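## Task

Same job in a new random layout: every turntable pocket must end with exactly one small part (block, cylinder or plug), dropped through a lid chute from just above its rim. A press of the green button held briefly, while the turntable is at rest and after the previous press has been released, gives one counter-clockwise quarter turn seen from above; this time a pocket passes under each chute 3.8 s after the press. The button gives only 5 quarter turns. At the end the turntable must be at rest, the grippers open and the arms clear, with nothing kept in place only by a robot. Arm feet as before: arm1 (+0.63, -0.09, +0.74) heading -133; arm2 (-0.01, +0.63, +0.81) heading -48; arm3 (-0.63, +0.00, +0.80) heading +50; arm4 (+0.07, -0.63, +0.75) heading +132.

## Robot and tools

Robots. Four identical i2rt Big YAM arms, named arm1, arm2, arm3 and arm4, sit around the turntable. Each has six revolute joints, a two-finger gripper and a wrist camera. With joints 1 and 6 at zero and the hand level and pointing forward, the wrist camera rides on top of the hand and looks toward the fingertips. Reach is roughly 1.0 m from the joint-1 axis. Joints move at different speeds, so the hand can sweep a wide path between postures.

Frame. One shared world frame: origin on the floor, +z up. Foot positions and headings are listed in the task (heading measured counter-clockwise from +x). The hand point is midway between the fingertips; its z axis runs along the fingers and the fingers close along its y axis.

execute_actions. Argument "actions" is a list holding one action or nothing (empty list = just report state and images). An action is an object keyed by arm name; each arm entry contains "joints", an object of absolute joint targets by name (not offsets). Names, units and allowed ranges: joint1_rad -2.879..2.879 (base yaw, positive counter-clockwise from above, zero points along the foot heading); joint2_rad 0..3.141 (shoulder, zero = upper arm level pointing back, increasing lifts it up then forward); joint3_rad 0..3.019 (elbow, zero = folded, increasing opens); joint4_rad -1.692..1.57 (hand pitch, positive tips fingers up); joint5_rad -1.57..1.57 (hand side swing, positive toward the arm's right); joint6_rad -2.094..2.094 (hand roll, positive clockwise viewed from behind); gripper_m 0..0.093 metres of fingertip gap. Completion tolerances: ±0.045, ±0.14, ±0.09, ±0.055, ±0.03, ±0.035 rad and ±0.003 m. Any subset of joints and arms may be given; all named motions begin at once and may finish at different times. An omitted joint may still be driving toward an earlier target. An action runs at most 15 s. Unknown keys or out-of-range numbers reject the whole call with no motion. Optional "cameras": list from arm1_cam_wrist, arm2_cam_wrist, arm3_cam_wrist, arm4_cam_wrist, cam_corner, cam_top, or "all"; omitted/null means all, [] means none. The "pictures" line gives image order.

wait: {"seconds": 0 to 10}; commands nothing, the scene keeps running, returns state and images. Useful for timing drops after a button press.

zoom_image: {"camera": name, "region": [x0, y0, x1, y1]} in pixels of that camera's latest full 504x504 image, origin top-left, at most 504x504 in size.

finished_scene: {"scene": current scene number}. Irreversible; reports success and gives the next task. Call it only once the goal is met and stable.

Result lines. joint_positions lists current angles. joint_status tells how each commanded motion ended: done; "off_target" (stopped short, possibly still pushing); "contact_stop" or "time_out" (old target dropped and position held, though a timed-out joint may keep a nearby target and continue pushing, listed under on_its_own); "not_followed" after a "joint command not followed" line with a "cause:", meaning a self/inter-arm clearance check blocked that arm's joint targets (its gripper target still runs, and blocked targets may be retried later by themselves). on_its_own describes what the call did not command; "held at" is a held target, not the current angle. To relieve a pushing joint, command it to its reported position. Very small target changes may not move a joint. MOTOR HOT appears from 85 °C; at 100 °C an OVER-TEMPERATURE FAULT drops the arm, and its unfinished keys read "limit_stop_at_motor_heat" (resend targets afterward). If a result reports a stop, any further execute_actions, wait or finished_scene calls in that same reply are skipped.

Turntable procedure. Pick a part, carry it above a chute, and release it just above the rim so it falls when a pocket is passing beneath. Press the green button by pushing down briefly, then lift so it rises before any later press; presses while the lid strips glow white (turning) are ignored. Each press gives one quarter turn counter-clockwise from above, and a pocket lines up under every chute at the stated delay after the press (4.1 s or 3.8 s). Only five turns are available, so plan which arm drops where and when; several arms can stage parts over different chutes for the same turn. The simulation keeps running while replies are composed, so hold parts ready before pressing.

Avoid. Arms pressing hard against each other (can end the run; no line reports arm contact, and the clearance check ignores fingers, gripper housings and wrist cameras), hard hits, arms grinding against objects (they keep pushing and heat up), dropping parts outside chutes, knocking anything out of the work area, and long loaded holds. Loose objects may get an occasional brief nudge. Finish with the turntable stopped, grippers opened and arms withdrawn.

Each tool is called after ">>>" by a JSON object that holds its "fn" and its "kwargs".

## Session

>>> {"fn": "execute_actions", "kwargs": {"actions": []}}

Scene clock: 0.00 s.
Motor temperatures (°C, as the motors report them): arm1=[32 35 44 35 34 35] | arm2=[34 36 44 34 32 33] | arm3=[32 37 40 35 33 32] | arm4=[34 36 44 35 32 34]
arm1.joint_positions: joint1_rad=+0.172 joint2_rad=+0.435 joint3_rad=+1.449 joint4_rad=-1.532 joint5_rad=+0.010 joint6_rad=-0.014 gripper_m=+0.094
arm1.joint_status: not commanded
arm1.hand: x=+0.5544 y=-0.1824 z=+1.2946 quat_wxyz=(-0.241, -0.759, -0.413, +0.442) (m; scene frame)
arm2.joint_positions: joint1_rad=-0.637 joint2_rad=+0.453 joint3_rad=+1.452 joint4_rad=-1.551 joint5_rad=-0.002 joint6_rad=+0.014 gripper_m=+0.094
arm2.joint_status: not commanded
arm2.hand: x=+0.0032 y=+0.5062 z=+1.3642 quat_wxyz=(-0.363, -0.588, -0.644, +0.328) (m; scene frame)
arm3.joint_positions: joint1_rad=+0.637 joint2_rad=+0.448 joint3_rad=+1.469 joint4_rad=-1.544 joint5_rad=+0.012 joint6_rad=-0.002 gripper_m=+0.095
arm3.joint_status: not commanded
arm3.hand: x=-0.6134 y=+0.1195 z=+1.3632 quat_wxyz=(-0.367, +0.589, -0.632, -0.346) (m; scene frame)
arm4.joint_positions: joint1_rad=-0.445 joint2_rad=+0.440 joint3_rad=+1.468 joint4_rad=-1.539 joint5_rad=-0.007 joint6_rad=+0.009 gripper_m=+0.094
arm4.joint_status: not commanded
arm4.hand: x=+0.0395 y=-0.5147 z=+1.3118 quat_wxyz=(-0.296, +0.692, -0.516, -0.409) (m; scene frame)
pictures: arm1_cam_wrist, arm2_cam_wrist, arm3_cam_wrist, arm4_cam_wrist, cam_corner, cam_top
Images, in order (width x height): arm1_cam_wrist 504x504, arm2_cam_wrist 504x504, arm3_cam_wrist 504x504, arm4_cam_wrist 504x504, cam_corner 504x504, cam_top 504x504.

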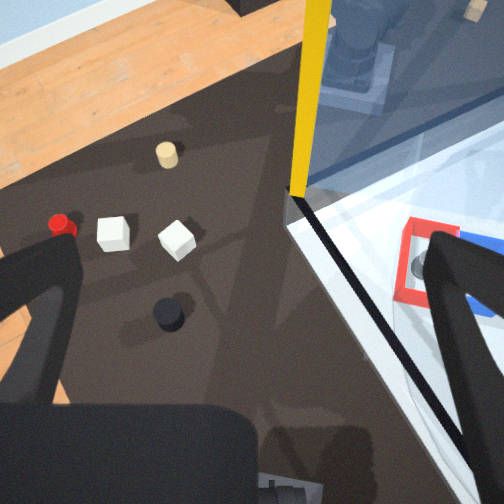

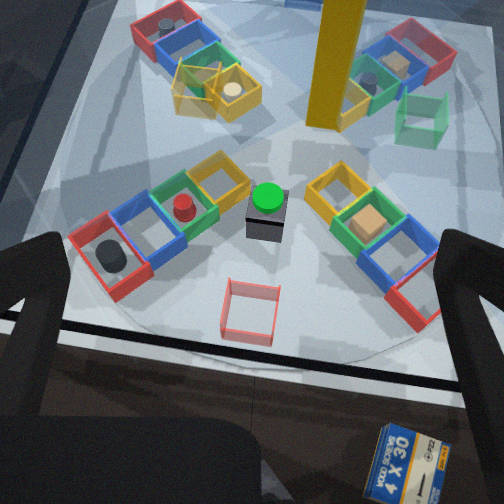

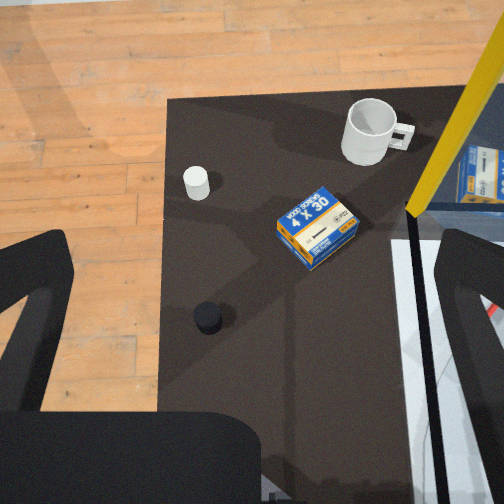

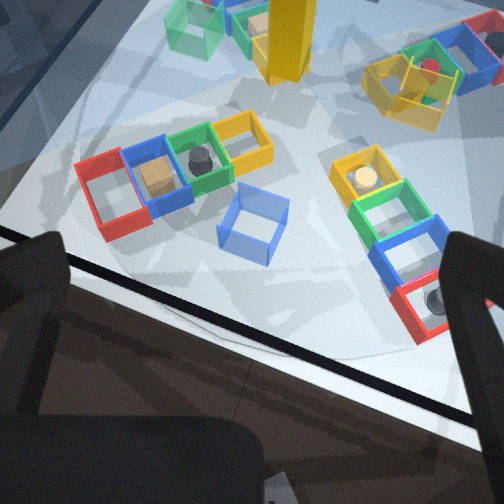

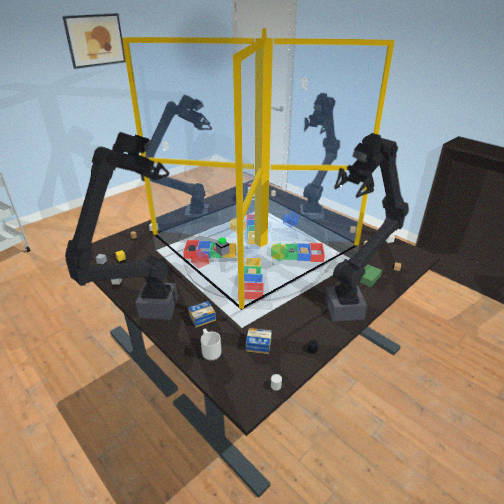

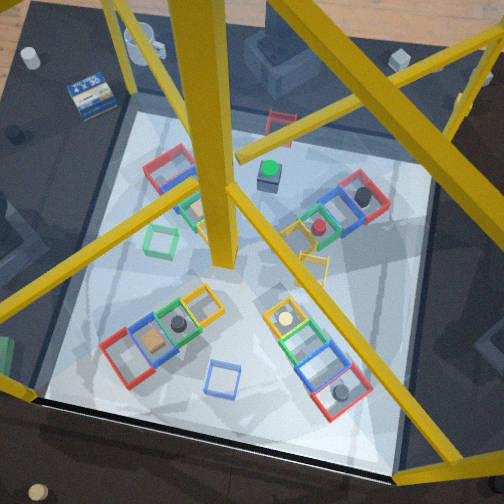

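>>> {"fn": "execute_actions", "kwargs": {"actions": [{"arm1":{"joints":{"joint1_rad":0.543,"joint2_rad":0.98,"joint3_rad":0.925,"joint4_rad":-1.516,"joint6_rad":0.0}},"arm2":{"joints":{"joint1_rad":-0.708,"joint2_rad":1.50,"joint3_rad":1.17,"joint4_rad":-1.225,"joint6_rad":0.0,"gripper_m":0.0}},"arm3":{"joints":{"joint1_rad":0.84,"joint2_rad":0.98,"joint3_rad":0.925,"joint4_rad":-1.516,"joint6_rad":0.0}},"arm4":{"joints":{"joint2_rad":0.98,"joint3_rad":0.925,"joint4_rad":-1.516,"joint6_rad":0.0}}}]}}

Scene clock: 91.07 s.
Motor temperatures (°C, as the motors report them): arm1=[32 35 45 36 34 35] | arm2=[34 36 46 35 32 33] | arm3=[32 37 42 35 33 32] | arm4=[34 36 46 36 32 34]
arm1.joint_positions: joint1_rad=+0.540 joint2_rad=+0.985 joint3_rad=+0.926 joint4_rad=-1.521 joint5_rad=+0.010 joint6_rad=-0.008 gripper_m=+0.094
arm1.joint_status: all done
arm1.hand: x=+0.5746 y=-0.3267 z=+0.9576 quat_wxyz=(-0.002, -0.773, -0.634, -0.002) (m; scene frame)
arm2.joint_positions: joint1_rad=-0.704 joint2_rad=+1.500 joint3_rad=+1.165 joint4_rad=-1.235 joint5_rad=-0.002 joint6_rad=+0.010 gripper_m=+0.001
arm2.joint_status: all done
arm2.hand: x=+0.0013 y=+0.2071 z=+0.9578 quat_wxyz=(+0.000, -0.699, -0.715, +0.004) (m; scene frame)
arm3.joint_positions: joint1_rad=+0.835 joint2_rad=+0.988 joint3_rad=+0.913 joint4_rad=-1.520 joint5_rad=+0.012 joint6_rad=-0.002 gripper_m=+0.095
arm3.joint_status: all done
arm3.hand: x=-0.6589 y=+0.2439 z=+1.0162 quat_wxyz=(+0.004, +0.755, -0.655, +0.005) (m; scene frame)
arm4.joint_positions: joint1_rad=-0.445 joint2_rad=+0.990 joint3_rad=+0.920 joint4_rad=-1.516 joint5_rad=-0.007 joint6_rad=+0.009 gripper_m=+0.094
arm4.joint_status: all done
arm4.hand: x=+0.0021 y=-0.3925 z=+0.9634 quat_wxyz=(+0.008, +0.801, -0.599, +0.004) (m; scene frame)
pictures: arm1_cam_wrist, arm2_cam_wrist, arm3_cam_wrist, arm4_cam_wrist, cam_corner, cam_top
Images, in order (width x height): arm1_cam_wrist 504x504, arm2_cam_wrist 504x504, arm3_cam_wrist 504x504, arm4_cam_wrist 504x504, cam_corner 504x504, cam_top 504x504.

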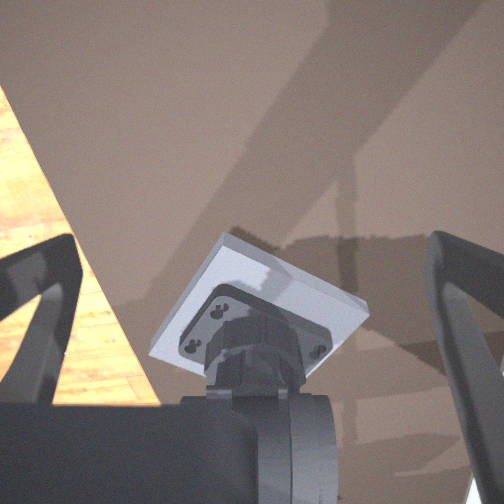

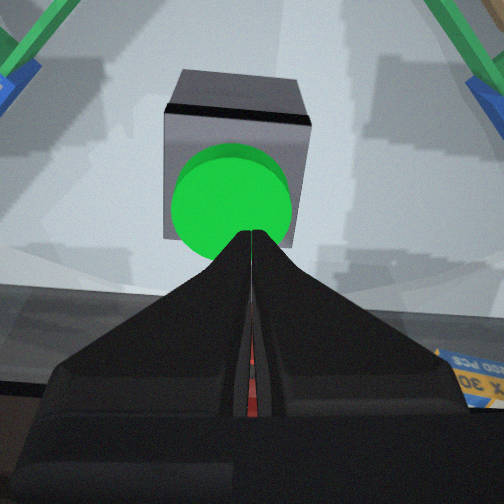

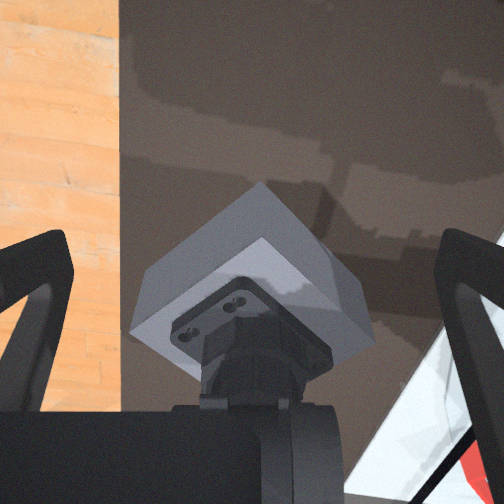

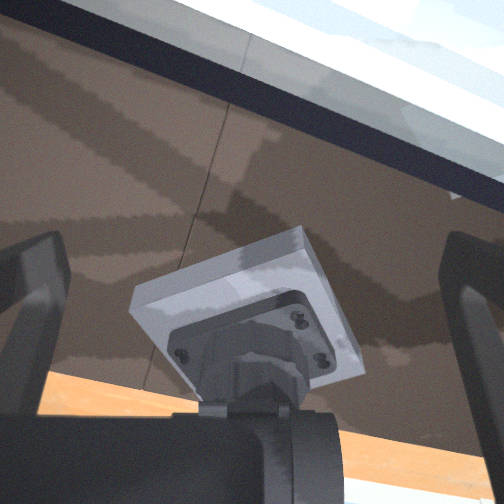

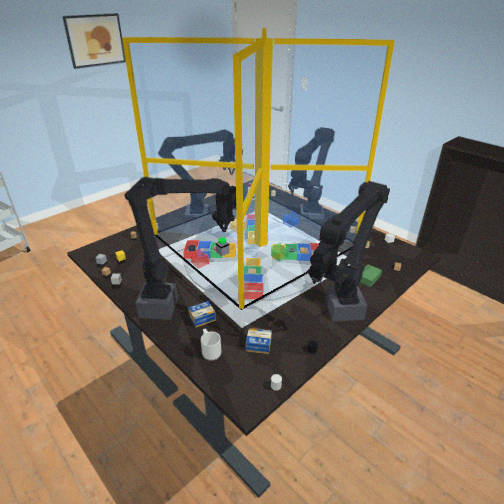

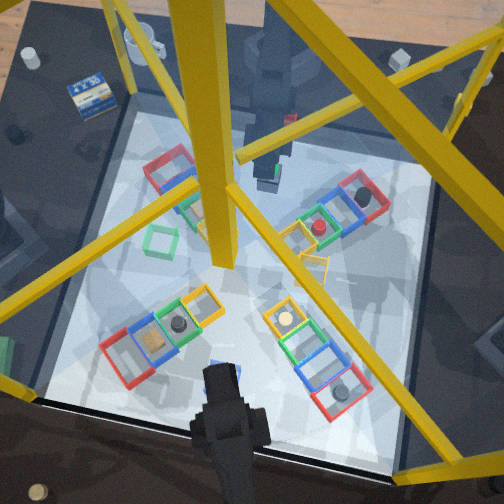

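>>> {"fn": "execute_actions", "kwargs": {"actions": [{"arm2":{"joints":{"joint1_rad":-0.69,"joint3_rad":1.0,"joint4_rad":-1.11}}}], "cameras": ["arm2_cam_wrist"]}}

>>> {"fn": "wait", "kwargs": {"seconds": 0.4}}

>>> {"fn": "execute_actions", "kwargs": {"actions": [{"arm1":{"joints":{"joint2_rad":1.205,"joint3_rad":0.827,"joint4_rad":-1.18}},"arm2":{"joints":{"joint1_rad":-0.632,"joint2_rad":1.177,"joint3_rad":0.868,"joint4_rad":-1.262}},"arm3":{"joints":{"joint2_rad":1.297,"joint3_rad":0.711,"joint4_rad":-0.955}},"arm4":{"joints":{"joint1_rad":-2.32}}}], "cameras": ["cam_top"]}}

>>> {"fn": "wait", "kwargs": {"seconds": 0.4}}

>>> {"fn": "execute_actions", "kwargs": {"actions": [], "cameras": ["cam_top"]}}

>>> {"fn": "wait", "kwargs": {"seconds": 0.4}}

Scene clock: 127.53 s.
Motor temperatures (°C, as the motors report them): arm1=[32 35 46 35 34 35] | arm2=[34 37 48 34 32 33] | arm3=[32 37 44 35 33 32] | arm4=[34 35 47 36 32 34]
arm1.joint_positions: joint1_rad=+0.540 joint2_rad=+0.985 joint3_rad=+0.926 joint4_rad=-1.521 joint5_rad=+0.010 joint6_rad=-0.008 gripper_m=+0.094
arm1.joint_status: not commanded
arm1.hand: x=+0.5746 y=-0.3267 z=+0.9576 quat_wxyz=(-0.002, -0.773, -0.634, -0.002) (m; scene frame)
arm2.joint_positions: joint1_rad=-0.697 joint2_rad=+1.481 joint3_rad=+1.018 joint4_rad=-1.117 joint5_rad=-0.002 joint6_rad=+0.010 gripper_m=+0.001
arm2.joint_status: all done
arm2.hand: x=+0.0028 y=+0.2359 z=+0.9133 quat_wxyz=(+0.004, -0.697, -0.718, +0.000) (m; scene frame)
arm3.joint_positions: joint1_rad=+0.835 joint2_rad=+0.988 joint3_rad=+0.913 joint4_rad=-1.520 joint5_rad=+0.012 joint6_rad=-0.002 gripper_m=+0.095
arm3.joint_status: not commanded
arm3.hand: x=-0.6589 y=+0.2439 z=+1.0162 quat_wxyz=(+0.004, +0.755, -0.655, +0.005) (m; scene frame)
arm4.joint_positions: joint1_rad=-0.445 joint2_rad=+0.990 joint3_rad=+0.920 joint4_rad=-1.516 joint5_rad=-0.007 joint6_rad=+0.009 gripper_m=+0.094
arm4.joint_status: not commanded
arm4.hand: x=+0.0021 y=-0.3925 z=+0.9634 quat_wxyz=(+0.008, +0.801, -0.599, +0.004) (m; scene frame)
pictures: arm2_cam_wrist
Images, in order (width x height): arm2_cam_wrist 504x504.

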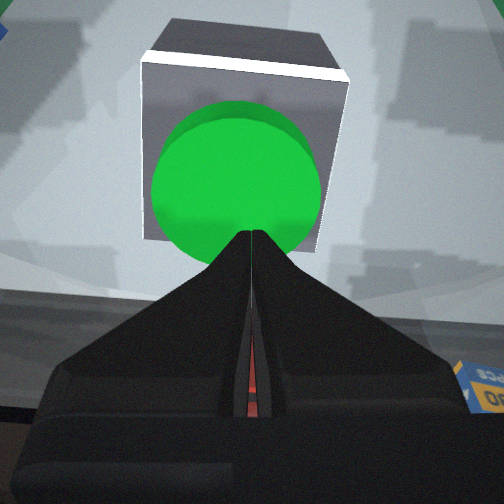

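Scene clock: 127.93 s.
Motor temperatures (°C, as the motors report them): arm1=[32 35 46 35 34 35] | arm2=[34 37 48 34 32 33] | arm3=[32 37 44 35 33 32] | arm4=[34 35 47 36 32 34]
arm1.joint_positions: joint1_rad=+0.540 joint2_rad=+0.985 joint3_rad=+0.926 joint4_rad=-1.521 joint5_rad=+0.010 joint6_rad=-0.008 gripper_m=+0.094
arm1.joint_status: not commanded
arm1.hand: x=+0.5746 y=-0.3267 z=+0.9576 quat_wxyz=(-0.002, -0.773, -0.634, -0.002) (m; scene frame)
arm2.joint_positions: joint1_rad=-0.697 joint2_rad=+1.481 joint3_rad=+1.018 joint4_rad=-1.117 joint5_rad=-0.002 joint6_rad=+0.010 gripper_m=+0.001
arm2.joint_status: all done
arm2.hand: x=+0.0028 y=+0.2359 z=+0.9133 quat_wxyz=(+0.004, -0.697, -0.718, +0.000) (m; scene frame)
arm3.joint_positions: joint1_rad=+0.835 joint2_rad=+0.988 joint3_rad=+0.913 joint4_rad=-1.520 joint5_rad=+0.012 joint6_rad=-0.002 gripper_m=+0.095
arm3.joint_status: not commanded
arm3.hand: x=-0.6589 y=+0.2439 z=+1.0162 quat_wxyz=(+0.004, +0.755, -0.655, +0.005) (m; scene frame)
arm4.joint_positions: joint1_rad=-0.445 joint2_rad=+0.990 joint3_rad=+0.920 joint4_rad=-1.516 joint5_rad=-0.007 joint6_rad=+0.009 gripper_m=+0.094
arm4.joint_status: not commanded
arm4.hand: x=+0.0021 y=-0.3925 z=+0.9634 quat_wxyz=(+0.008, +0.801, -0.599, +0.004) (m; scene frame)
wait: 0.40 s; at rest by 0.27 s
pictures: arm1_cam_wrist, arm2_cam_wrist, arm3_cam_wrist, arm4_cam_wrist, cam_corner, cam_top
Images, in order (width x height): arm1_cam_wrist 504x504, arm2_cam_wrist 504x504, arm3_cam_wrist 504x504, arm4_cam_wrist 504x504, cam_corner 504x504, cam_top 504x504.

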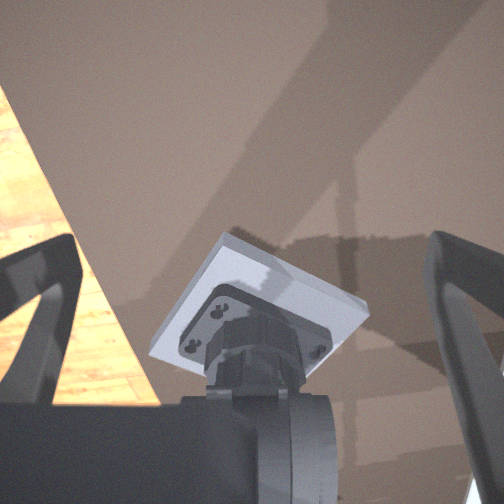

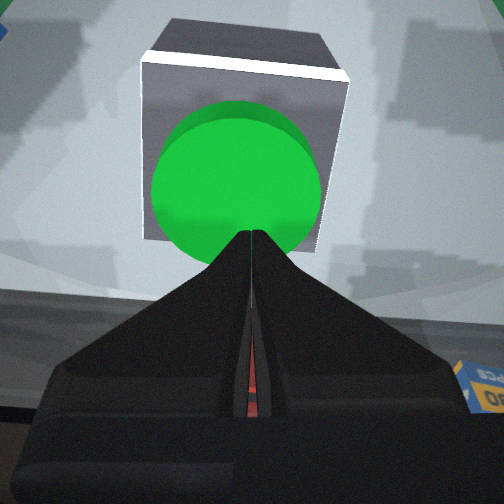

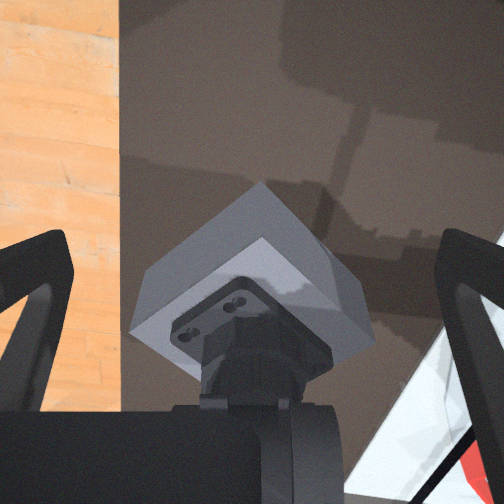

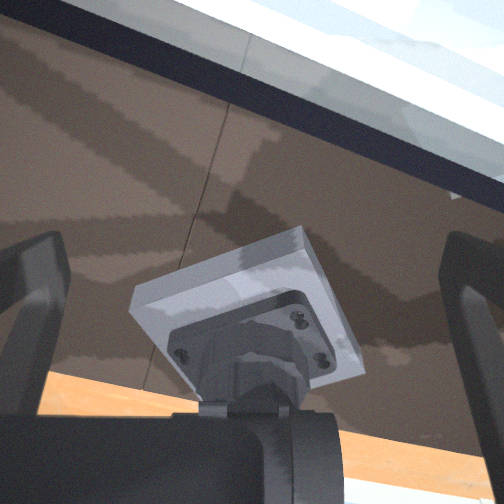

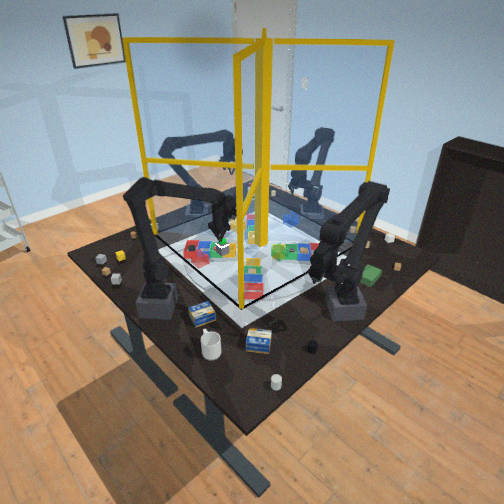

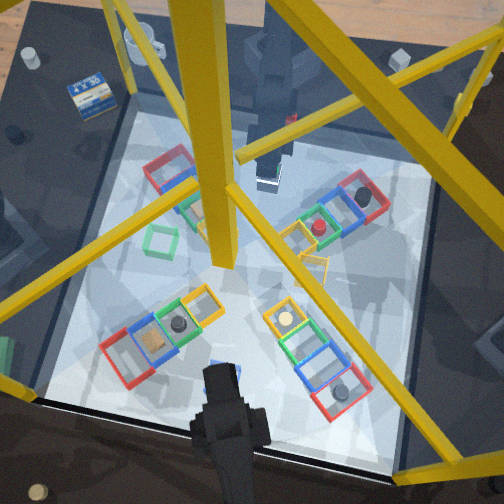

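Scene clock: 131.63 s.
Motor temperatures (°C, as the motors report them): arm1=[32 35 46 35 34 35] | arm2=[34 36 48 34 32 33] | arm3=[32 37 44 35 33 32] | arm4=[34 35 47 36 33 39]
arm1.joint_positions: joint1_rad=+0.540 joint2_rad=+1.213 joint3_rad=+0.835 joint4_rad=-1.197 joint5_rad=+0.010 joint6_rad=-0.008 gripper_m=+0.094
arm1.joint_status: all done
arm1.hand: x=+0.5640 y=-0.3852 z=+0.8651 quat_wxyz=(-0.003, -0.773, -0.634, +0.000) (m; scene frame)
arm2.joint_positions: joint1_rad=-0.629 joint2_rad=+1.167 joint3_rad=+0.854 joint4_rad=-1.253 joint5_rad=-0.001 joint6_rad=+0.009 gripper_m=+0.001
arm2.joint_status: all done
arm2.hand: x=+0.0196 y=+0.3323 z=+0.9574 quat_wxyz=(-0.001, -0.671, -0.741, +0.006) (m; scene frame)
arm3.joint_positions: joint1_rad=+0.835 joint2_rad=+1.309 joint3_rad=+0.699 joint4_rad=-0.972 joint5_rad=+0.012 joint6_rad=-0.002 gripper_m=+0.095
arm3.joint_status: all done
arm3.hand: x=-0.6686 y=+0.3001 z=+0.8565 quat_wxyz=(-0.001, +0.755, -0.655, +0.000) (m; scene frame)
arm4.joint_positions: joint1_rad=-1.755 joint2_rad=+0.938 joint3_rad=+0.906 joint4_rad=-1.559 joint5_rad=-0.053 joint6_rad=-0.514 gripper_m=+0.094
arm4.joint_status: joint1_rad time_out (moved -1.310 of -1.875)
arm4.on_its_own: joint1_rad reads -1.755 and still pushes toward -2.019 since a time_out (your -2.320 is given up)
arm4.hand: x=+0.2653 y=-0.5012 z=+0.9697 quat_wxyz=(+0.011, +0.509, -0.860, -0.026) (m; scene frame)
pictures: cam_top
Images, in order (width x height): cam_top 504x504.

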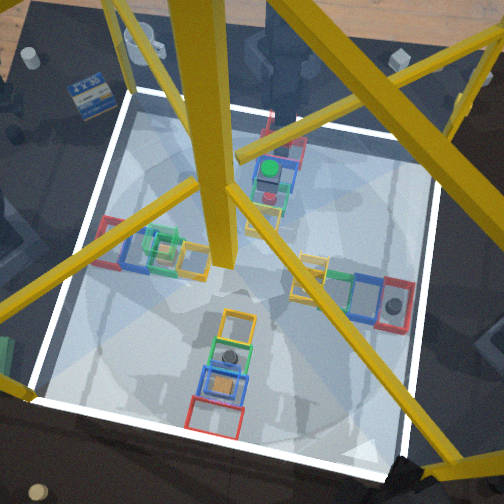

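not run: a stop came earlier in this reply.

not run: a stop came earlier in this reply.

not run: a stop came earlier in this reply.

>>> {"fn": "execute_actions", "kwargs": {"actions": [{"arm4":{"joints":{"joint1_rad":-1.45}}}]}}

Scene clock: 138.87 s.
Motor temperatures (°C, as the motors report them): arm1=[32 35 46 35 34 35] | arm2=[34 36 49 34 32 33] | arm3=[32 37 43 35 33 32] | arm4=[35 35 48 36 34 49]
arm1.joint_positions: joint1_rad=+0.540 joint2_rad=+1.213 joint3_rad=+0.835 joint4_rad=-1.197 joint5_rad=+0.010 joint6_rad=-0.008 gripper_m=+0.094
arm1.joint_status: not commanded
arm1.hand: x=+0.5640 y=-0.3852 z=+0.8651 quat_wxyz=(-0.003, -0.773, -0.634, +0.000) (m; scene frame)
arm2.joint_positions: joint1_rad=-0.629 joint2_rad=+1.167 joint3_rad=+0.854 joint4_rad=-1.253 joint5_rad=-0.001 joint6_rad=+0.009 gripper_m=+0.001
arm2.joint_status: not commanded
arm2.hand: x=+0.0196 y=+0.3323 z=+0.9574 quat_wxyz=(-0.001, -0.671, -0.741, +0.006) (m; scene frame)
arm3.joint_positions: joint1_rad=+0.835 joint2_rad=+1.309 joint3_rad=+0.699 joint4_rad=-0.972 joint5_rad=+0.012 joint6_rad=-0.002 gripper_m=+0.095
arm3.joint_status: not commanded
arm3.hand: x=-0.6686 y=+0.3001 z=+0.8565 quat_wxyz=(-0.001, +0.755, -0.655, +0.000) (m; scene frame)
arm4.joint_positions: joint1_rad=-1.470 joint2_rad=+0.939 joint3_rad=+0.906 joint4_rad=-1.555 joint5_rad=-0.004 joint6_rad=+0.010 gripper_m=+0.094
arm4.joint_status: all done
arm4.hand: x=+0.2284 y=-0.4579 z=+0.9693 quat_wxyz=(+0.009, +0.404, -0.915, +0.002) (m; scene frame)
pictures: arm1_cam_wrist, arm2_cam_wrist, arm3_cam_wrist, arm4_cam_wrist, cam_corner, cam_top
Images, in order (width x height): arm1_cam_wrist 504x504, arm2_cam_wrist 504x504, arm3_cam_wrist 504x504, arm4_cam_wrist 504x504, cam_corner 504x504, cam_top 504x504.

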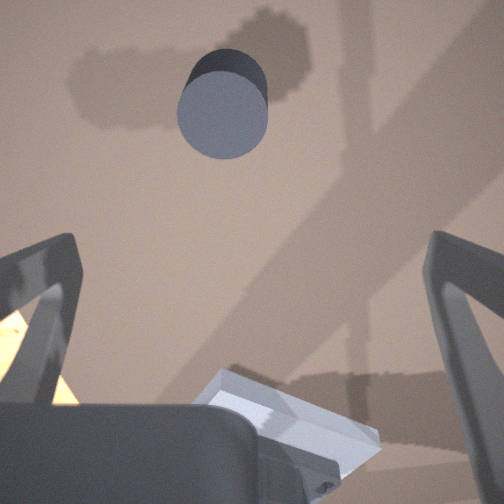

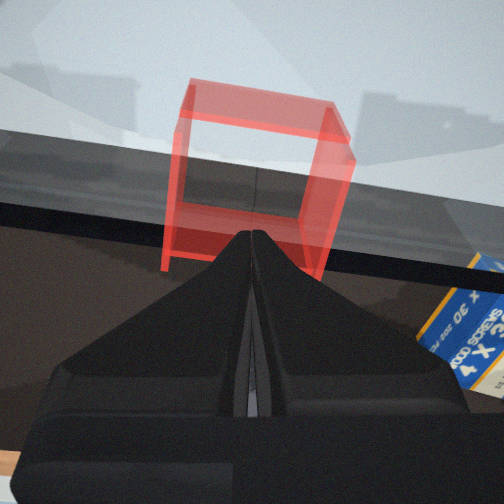

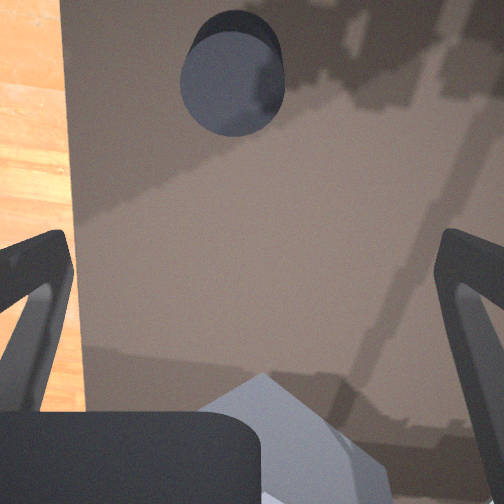

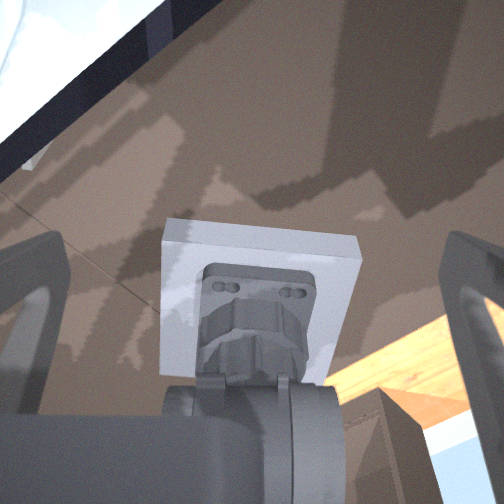

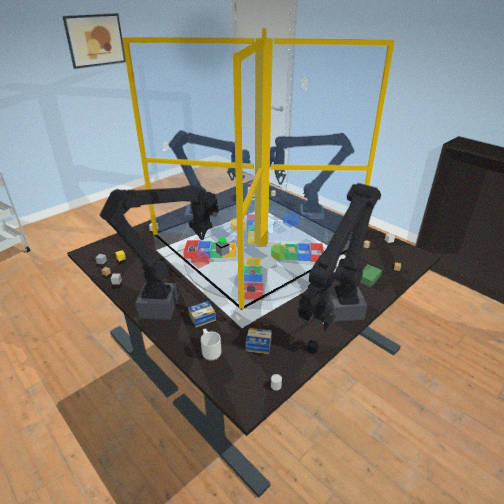

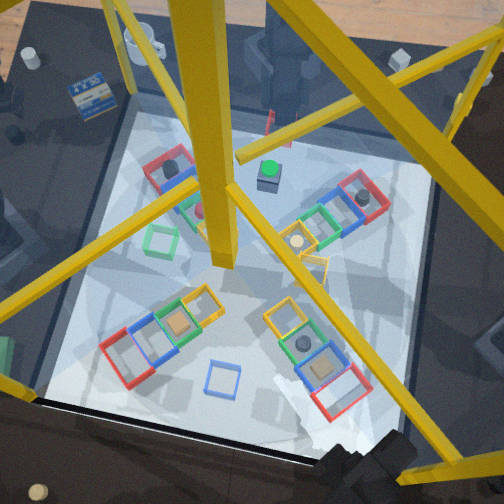

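>>> {"fn": "zoom_image", "kwargs": {"camera": "cam_corner", "region": [300, 170, 460, 330]}}

>>> {"fn": "zoom_image", "kwargs": {"camera": "cam_corner", "region": [60, 170, 220, 330]}}

>>> {"fn": "zoom_image", "kwargs": {"camera": "cam_top", "region": [80, 90, 440, 450]}}

Region (300, 170, 460, 330) of cam_corner's 504x504 image, scaled by 3.150, with more detail than that image has.

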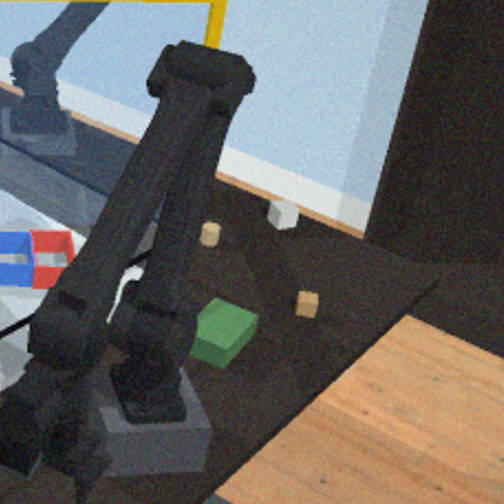

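Region (60, 170, 220, 330) of cam_corner's 504x504 image, scaled by 3.150, with more detail than that image has.

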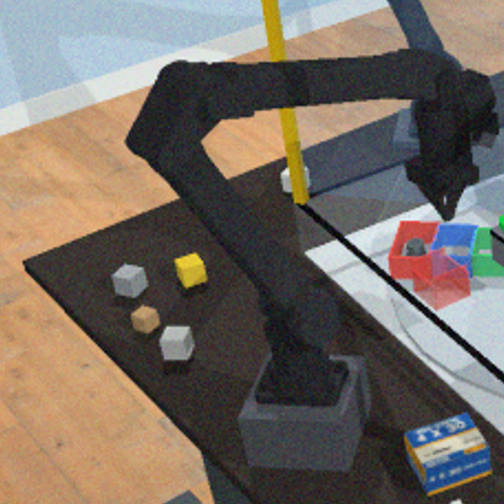

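Region (80, 90, 440, 450) of cam_top's 504x504 image, scaled by 1.400, with more detail than that image has.

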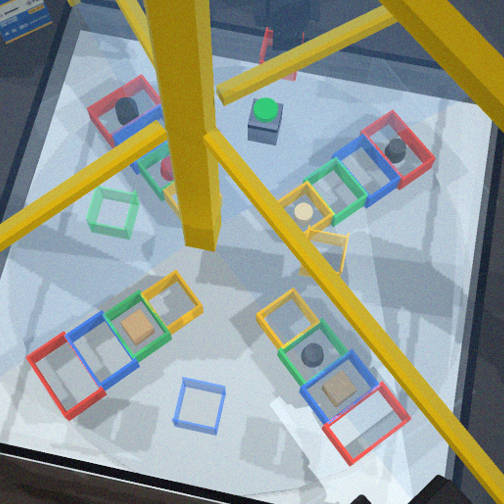

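>>> {"fn": "execute_actions", "kwargs": {"actions": [{"arm1":{"joints":{"joint1_rad":0.588,"joint2_rad":1.49,"joint3_rad":0.612,"joint4_rad":-0.69}},"arm2":{"joints":{"joint1_rad":0.72,"gripper_m":0.093}},"arm3":{"joints":{"joint1_rad":0.862,"joint2_rad":1.687,"joint3_rad":0.593,"joint4_rad":-0.47}},"arm4":{"joints":{"joint1_rad":0.84,"joint2_rad":0.7,"joint3_rad":1.25,"joint4_rad":-1.2}}}]}}

Scene clock: 236.67 s.
Motor temperatures (°C, as the motors report them): arm1=[32 35 45 35 34 35] | arm2=[34 35 50 34 32 33] | arm3=[32 37 43 35 33 32] | arm4=[34 35 49 36 33 37]
arm1.joint_positions: joint1_rad=+0.592 joint2_rad=+1.464 joint3_rad=+0.623 joint4_rad=-0.733 joint5_rad=+0.020 joint6_rad=+0.010 gripper_m=+0.094
arm1.joint_status: all done
arm1.hand: x=+0.5805 y=-0.3849 z=+0.7266 quat_wxyz=(+0.000, -0.762, -0.648, +0.003) (m; scene frame)
arm2.joint_positions: joint1_rad=+0.719 joint2_rad=+1.170 joint3_rad=+0.854 joint4_rad=-1.253 joint5_rad=-0.002 joint6_rad=+0.009 gripper_m=+0.093
arm2.joint_status: all done
arm2.hand: x=+0.2857 y=+0.5962 z=+0.9533 quat_wxyz=(+0.003, -0.062, -0.998, +0.002) (m; scene frame)
arm3.joint_positions: joint1_rad=+0.859 joint2_rad=+1.663 joint3_rad=+0.590 joint4_rad=-0.517 joint5_rad=+0.021 joint6_rad=+0.008 gripper_m=+0.094
arm3.joint_status: all done
arm3.hand: x=-0.6764 y=+0.3031 z=+0.7273 quat_wxyz=(-0.002, +0.760, -0.650, +0.005) (m; scene frame)
arm4.joint_positions: joint1_rad=+0.830 joint2_rad=+0.704 joint3_rad=+1.230 joint4_rad=-1.210 joint5_rad=-0.007 joint6_rad=+0.013 gripper_m=+0.094
arm4.joint_status: all done
arm4.hand: x=-0.2230 y=-0.6298 z=+1.2157 quat_wxyz=(+0.007, +0.903, -0.005, -0.429) (m; scene frame)
pictures: arm1_cam_wrist, arm2_cam_wrist, arm3_cam_wrist, arm4_cam_wrist, cam_corner, cam_top
Images, in order (width x height): arm1_cam_wrist 504x504, arm2_cam_wrist 504x504, arm3_cam_wrist 504x504, arm4_cam_wrist 504x504, cam_corner 504x504, cam_top 504x504.

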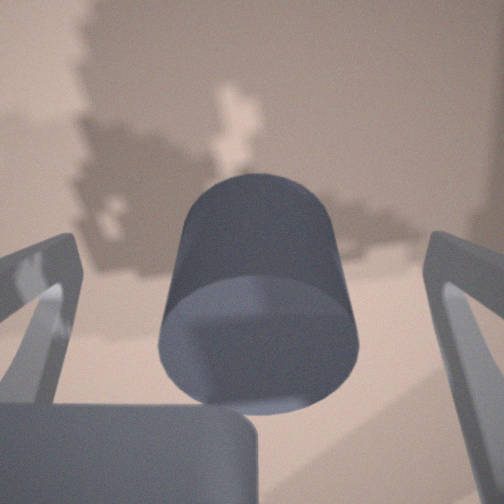

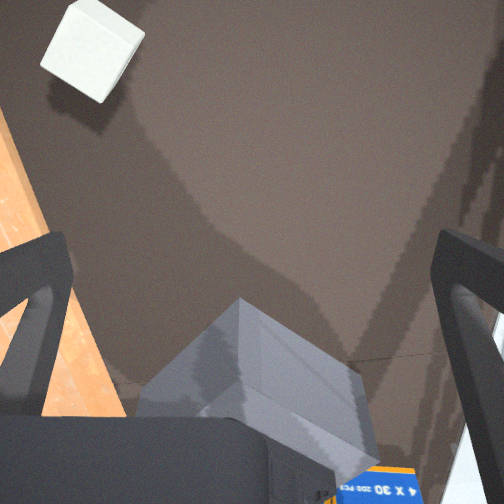

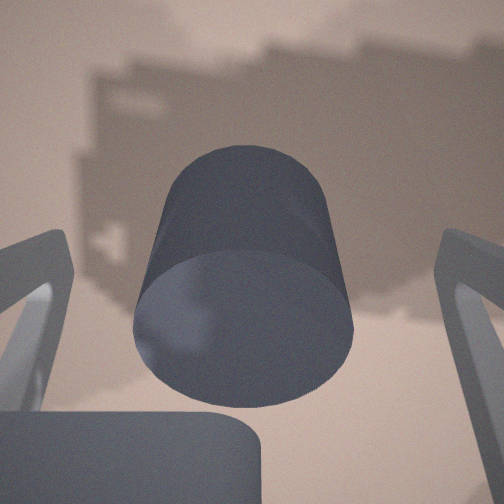

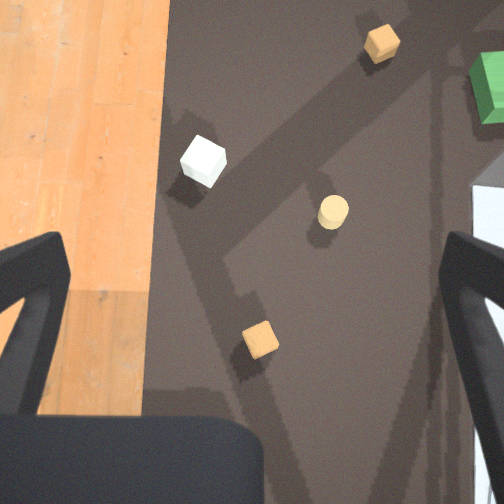

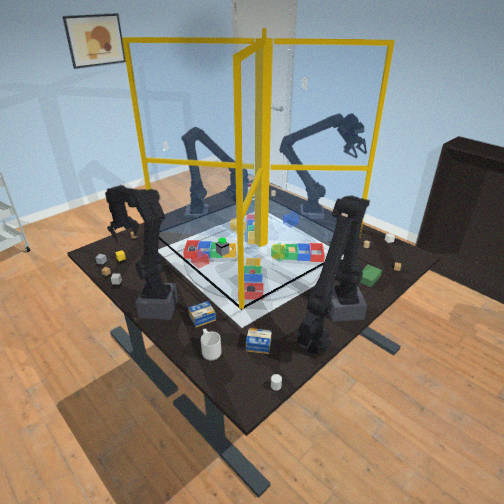

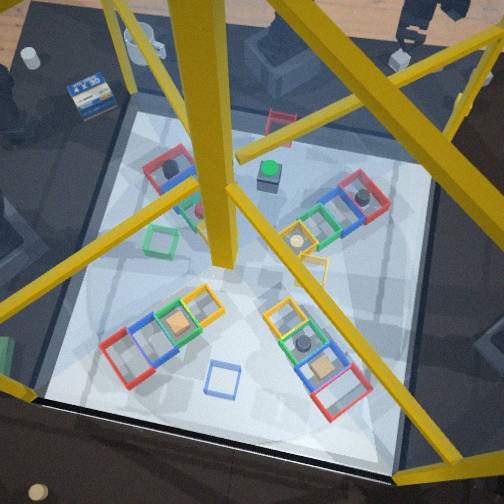

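>>> {"fn": "execute_actions", "kwargs": {"actions": [{"arm1":{"joints":{"gripper_m":0.022}},"arm2":{"joints":{"joint1_rad":1.0,"joint2_rad":1.299,"joint3_rad":0.71,"joint4_rad":-0.97}},"arm3":{"joints":{"gripper_m":0.022}},"arm4":{"joints":{"joint1_rad":0.81,"joint2_rad":1.234,"joint3_rad":0.805,"joint4_rad":-1.13}}}], "cameras": ["arm1_cam_wrist","arm2_cam_wrist","arm3_cam_wrist","arm4_cam_wrist"]}}

Scene clock: 270.47 s.
Motor temperatures (°C, as the motors report them): arm1=[32 35 43 36 34 35] | arm2=[34 35 50 34 32 33] | arm3=[32 37 41 36 33 32] | arm4=[34 35 49 36 33 36]
arm1.joint_positions: joint1_rad=+0.591 joint2_rad=+1.464 joint3_rad=+0.623 joint4_rad=-0.708 joint5_rad=+0.019 joint6_rad=+0.008 gripper_m=+0.036
arm1.joint_status: gripper_m off_target (ended at +0.036, target +0.022)
arm1.hand: x=+0.5795 y=-0.3911 z=+0.7267 quat_wxyz=(-0.008, -0.762, -0.648, +0.013) (m; scene frame)
arm2.joint_positions: joint1_rad=+1.001 joint2_rad=+1.304 joint3_rad=+0.698 joint4_rad=-0.982 joint5_rad=-0.002 joint6_rad=+0.009 gripper_m=+0.093
arm2.joint_status: all done
arm2.hand: x=+0.2797 y=+0.6795 z=+0.8621 quat_wxyz=(+0.013, +0.079, -0.997, +0.002) (m; scene frame)
arm3.joint_positions: joint1_rad=+0.859 joint2_rad=+1.663 joint3_rad=+0.590 joint4_rad=-0.489 joint5_rad=+0.019 joint6_rad=+0.008 gripper_m=+0.037
arm3.joint_status: gripper_m off_target (ended at +0.037, target +0.022)
arm3.hand: x=-0.6778 y=+0.3098 z=+0.7274 quat_wxyz=(-0.010, +0.760, -0.650, -0.006) (m; scene frame)
arm4.joint_positions: joint1_rad=+0.824 joint2_rad=+1.251 joint3_rad=+0.792 joint4_rad=-1.135 joint5_rad=-0.007 joint6_rad=+0.013 gripper_m=+0.094
arm4.joint_status: all done
arm4.hand: x=-0.2292 y=-0.6286 z=+0.8484 quat_wxyz=(+0.004, +1.000, -0.010, +0.011) (m; scene frame)
pictures: arm1_cam_wrist, arm2_cam_wrist, arm3_cam_wrist, arm4_cam_wrist
Images, in order (width x height): arm1_cam_wrist 504x504, arm2_cam_wrist 504x504, arm3_cam_wrist 504x504, arm4_cam_wrist 504x504.

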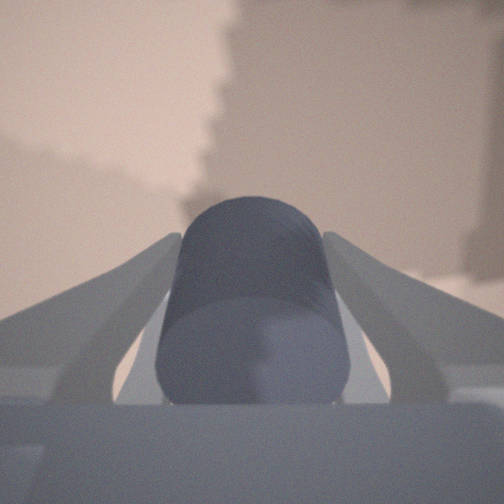

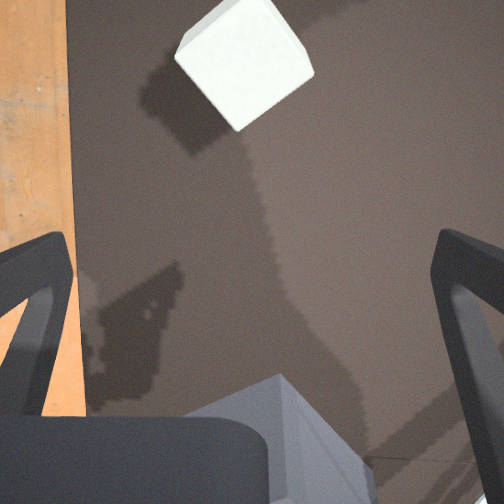

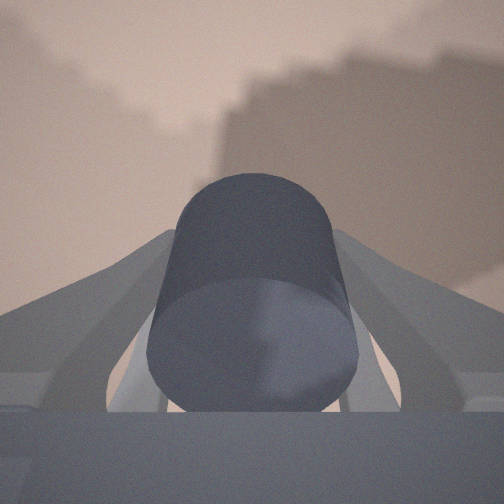

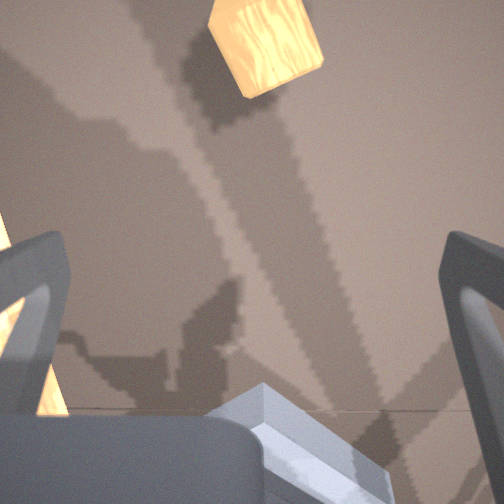

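>>> {"fn": "execute_actions", "kwargs": {"actions": [{"arm1":{"joints":{"gripper_m":0.075,"joint4_rad":-0.765}},"arm2":{"joints":{"joint1_rad":1.005,"joint2_rad":1.698,"joint3_rad":0.571,"joint4_rad":-0.435,"joint6_rad":-0.68}},"arm3":{"joints":{"joint2_rad":0.98,"joint3_rad":0.96,"joint4_rad":-1.516}},"arm4":{"joints":{"joint1_rad":0.805,"joint2_rad":1.556,"joint3_rad":0.654,"joint4_rad":-0.66,"joint6_rad":-0.45}}}], "cameras": ["arm1_cam_wrist","arm2_cam_wrist","arm4_cam_wrist"]}}

Scene clock: 313.93 s.
Motor temperatures (°C, as the motors report them): arm1=[32 35 43 36 34 35] | arm2=[34 35 49 34 32 33] | arm3=[32 37 41 35 33 32] | arm4=[34 35 48 36 33 36]
arm1.joint_positions: joint1_rad=+0.591 joint2_rad=+1.463 joint3_rad=+0.623 joint4_rad=-0.739 joint5_rad=+0.008 joint6_rad=+0.001 gripper_m=+0.075
arm1.joint_status: all done
arm1.hand: x=+0.5825 y=-0.3839 z=+0.7268 quat_wxyz=(-0.002, -0.759, -0.651, -0.002) (m; scene frame)
arm2.joint_positions: joint1_rad=+1.006 joint2_rad=+1.677 joint3_rad=+0.564 joint4_rad=-0.462 joint5_rad=-0.022 joint6_rad=-0.662 gripper_m=+0.093
arm2.joint_status: all done
arm2.hand: x=+0.2784 y=+0.6835 z=+0.7232 quat_wxyz=(+0.004, +0.404, -0.915, -0.010) (m; scene frame)
arm3.joint_positions: joint1_rad=+0.859 joint2_rad=+0.972 joint3_rad=+0.950 joint4_rad=-1.502 joint5_rad=+0.014 joint6_rad=+0.008 gripper_m=+0.037
arm3.joint_status: all done
arm3.hand: x=-0.6665 y=+0.2559 z=+1.0346 quat_wxyz=(-0.021, +0.760, -0.650, -0.022) (m; scene frame)
arm4.joint_positions: joint1_rad=+0.818 joint2_rad=+1.515 joint3_rad=+0.659 joint4_rad=-0.697 joint5_rad=-0.011 joint6_rad=-0.430 gripper_m=+0.094
arm4.joint_status: all done
arm4.hand: x=-0.2483 y=-0.6271 z=+0.7300 quat_wxyz=(+0.004, +0.978, +0.207, -0.010) (m; scene frame)
pictures: arm1_cam_wrist, arm2_cam_wrist, arm4_cam_wrist
Images, in order (width x height): arm1_cam_wrist 504x504, arm2_cam_wrist 504x504, arm4_cam_wrist 504x504.

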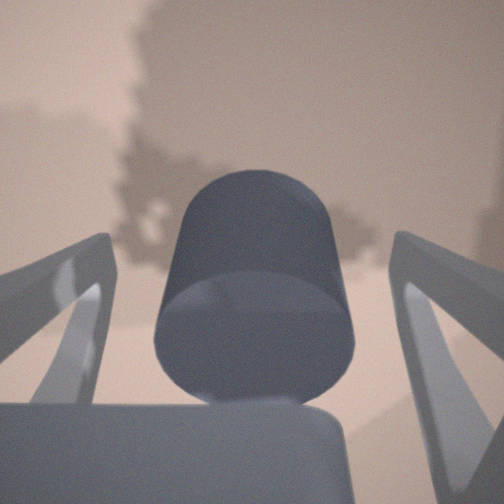

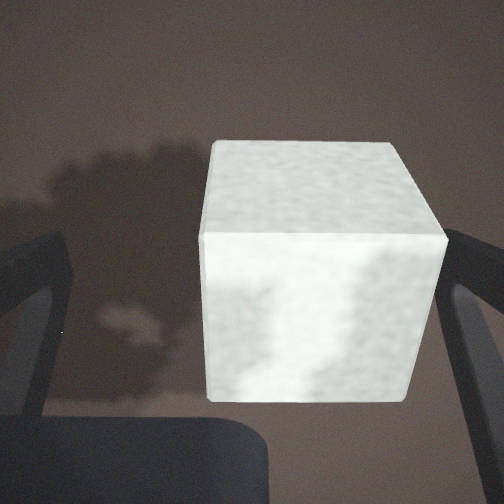

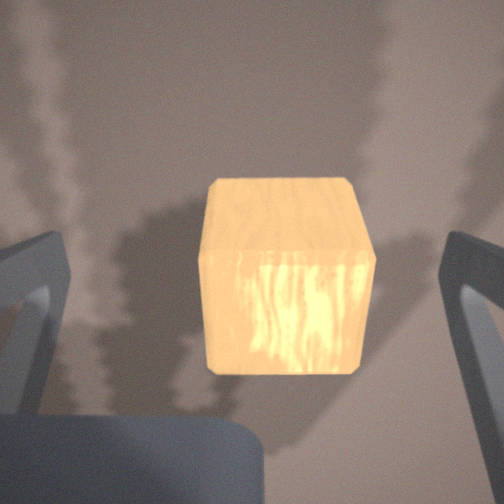

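>>> {"fn": "execute_actions", "kwargs": {"actions": [{"arm1":{"joints":{"gripper_m":0.022,"joint4_rad":-0.745}},"arm2":{"joints":{"gripper_m":0.03,"joint4_rad":-0.462}},"arm3":{"joints":{"joint1_rad":-0.848}},"arm4":{"joints":{"gripper_m":0.02,"joint4_rad":-0.70}}}], "cameras": ["arm1_cam_wrist","arm2_cam_wrist","arm4_cam_wrist"]}}

Scene clock: 321.90 s.
Motor temperatures (°C, as the motors report them): arm1=[32 35 43 35 34 35] | arm2=[34 35 48 34 33 33] | arm3=[32 37 42 35 33 32] | arm4=[34 35 46 36 33 36]
arm1.joint_positions: joint1_rad=+0.591 joint2_rad=+1.463 joint3_rad=+0.623 joint4_rad=-0.739 joint5_rad=+0.016 joint6_rad=+0.000 gripper_m=+0.036
arm1.joint_status: gripper_m off_target (ended at +0.036, target +0.022); the others done
arm1.hand: x=+0.5811 y=-0.3837 z=+0.7268 quat_wxyz=(+0.001, -0.759, -0.651, +0.000) (m; scene frame)
arm2.joint_positions: joint1_rad=+1.006 joint2_rad=+1.677 joint3_rad=+0.564 joint4_rad=-0.464 joint5_rad=-0.013 joint6_rad=-0.667 gripper_m=+0.039
arm2.joint_status: gripper_m off_target (ended at +0.039, target +0.030); the others done
arm2.hand: x=+0.2783 y=+0.6819 z=+0.7232 quat_wxyz=(+0.006, +0.407, -0.913, -0.006) (m; scene frame)
arm3.joint_positions: joint1_rad=-0.845 joint2_rad=+0.975 joint3_rad=+0.950 joint4_rad=-1.502 joint5_rad=+0.013 joint6_rad=+0.008 gripper_m=+0.037
arm3.joint_status: all done
arm3.hand: x=-0.3689 y=+0.0063 z=+1.0274 quat_wxyz=(-0.016, +0.012, -1.000, +0.001) (m; scene frame)
arm4.joint_positions: joint1_rad=+0.818 joint2_rad=+1.516 joint3_rad=+0.659 joint4_rad=-0.696 joint5_rad=-0.012 joint6_rad=-0.434 gripper_m=+0.031
arm4.joint_status: gripper_m off_target (ended at +0.031, target +0.020); the others done
arm4.hand: x=-0.2486 y=-0.6273 z=+0.7298 quat_wxyz=(+0.005, +0.978, +0.209, -0.010) (m; scene frame)
pictures: arm1_cam_wrist, arm2_cam_wrist, arm4_cam_wrist
Images, in order (width x height): arm1_cam_wrist 504x504, arm2_cam_wrist 504x504, arm4_cam_wrist 504x504.

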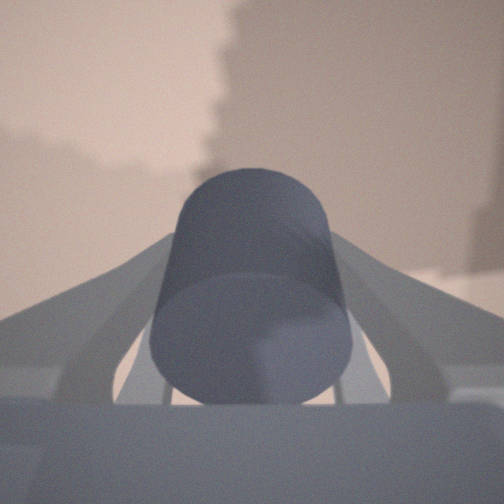

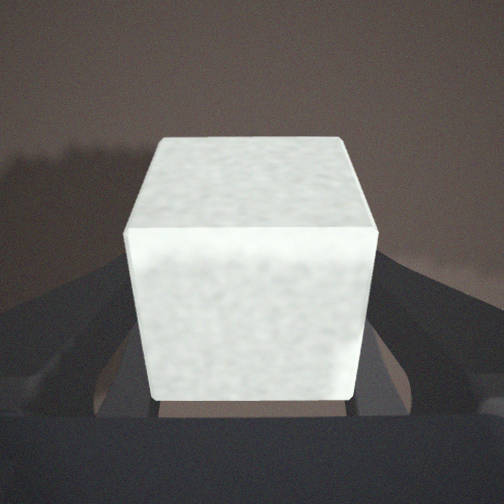

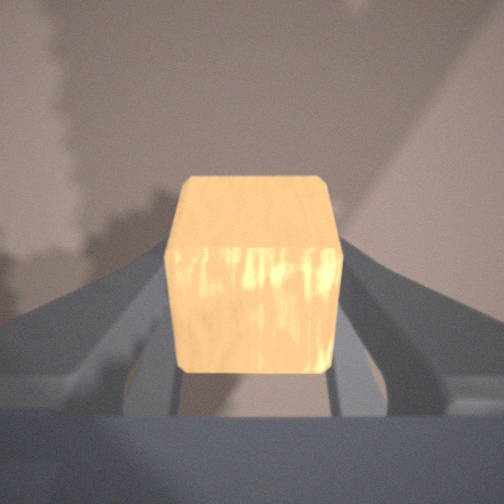

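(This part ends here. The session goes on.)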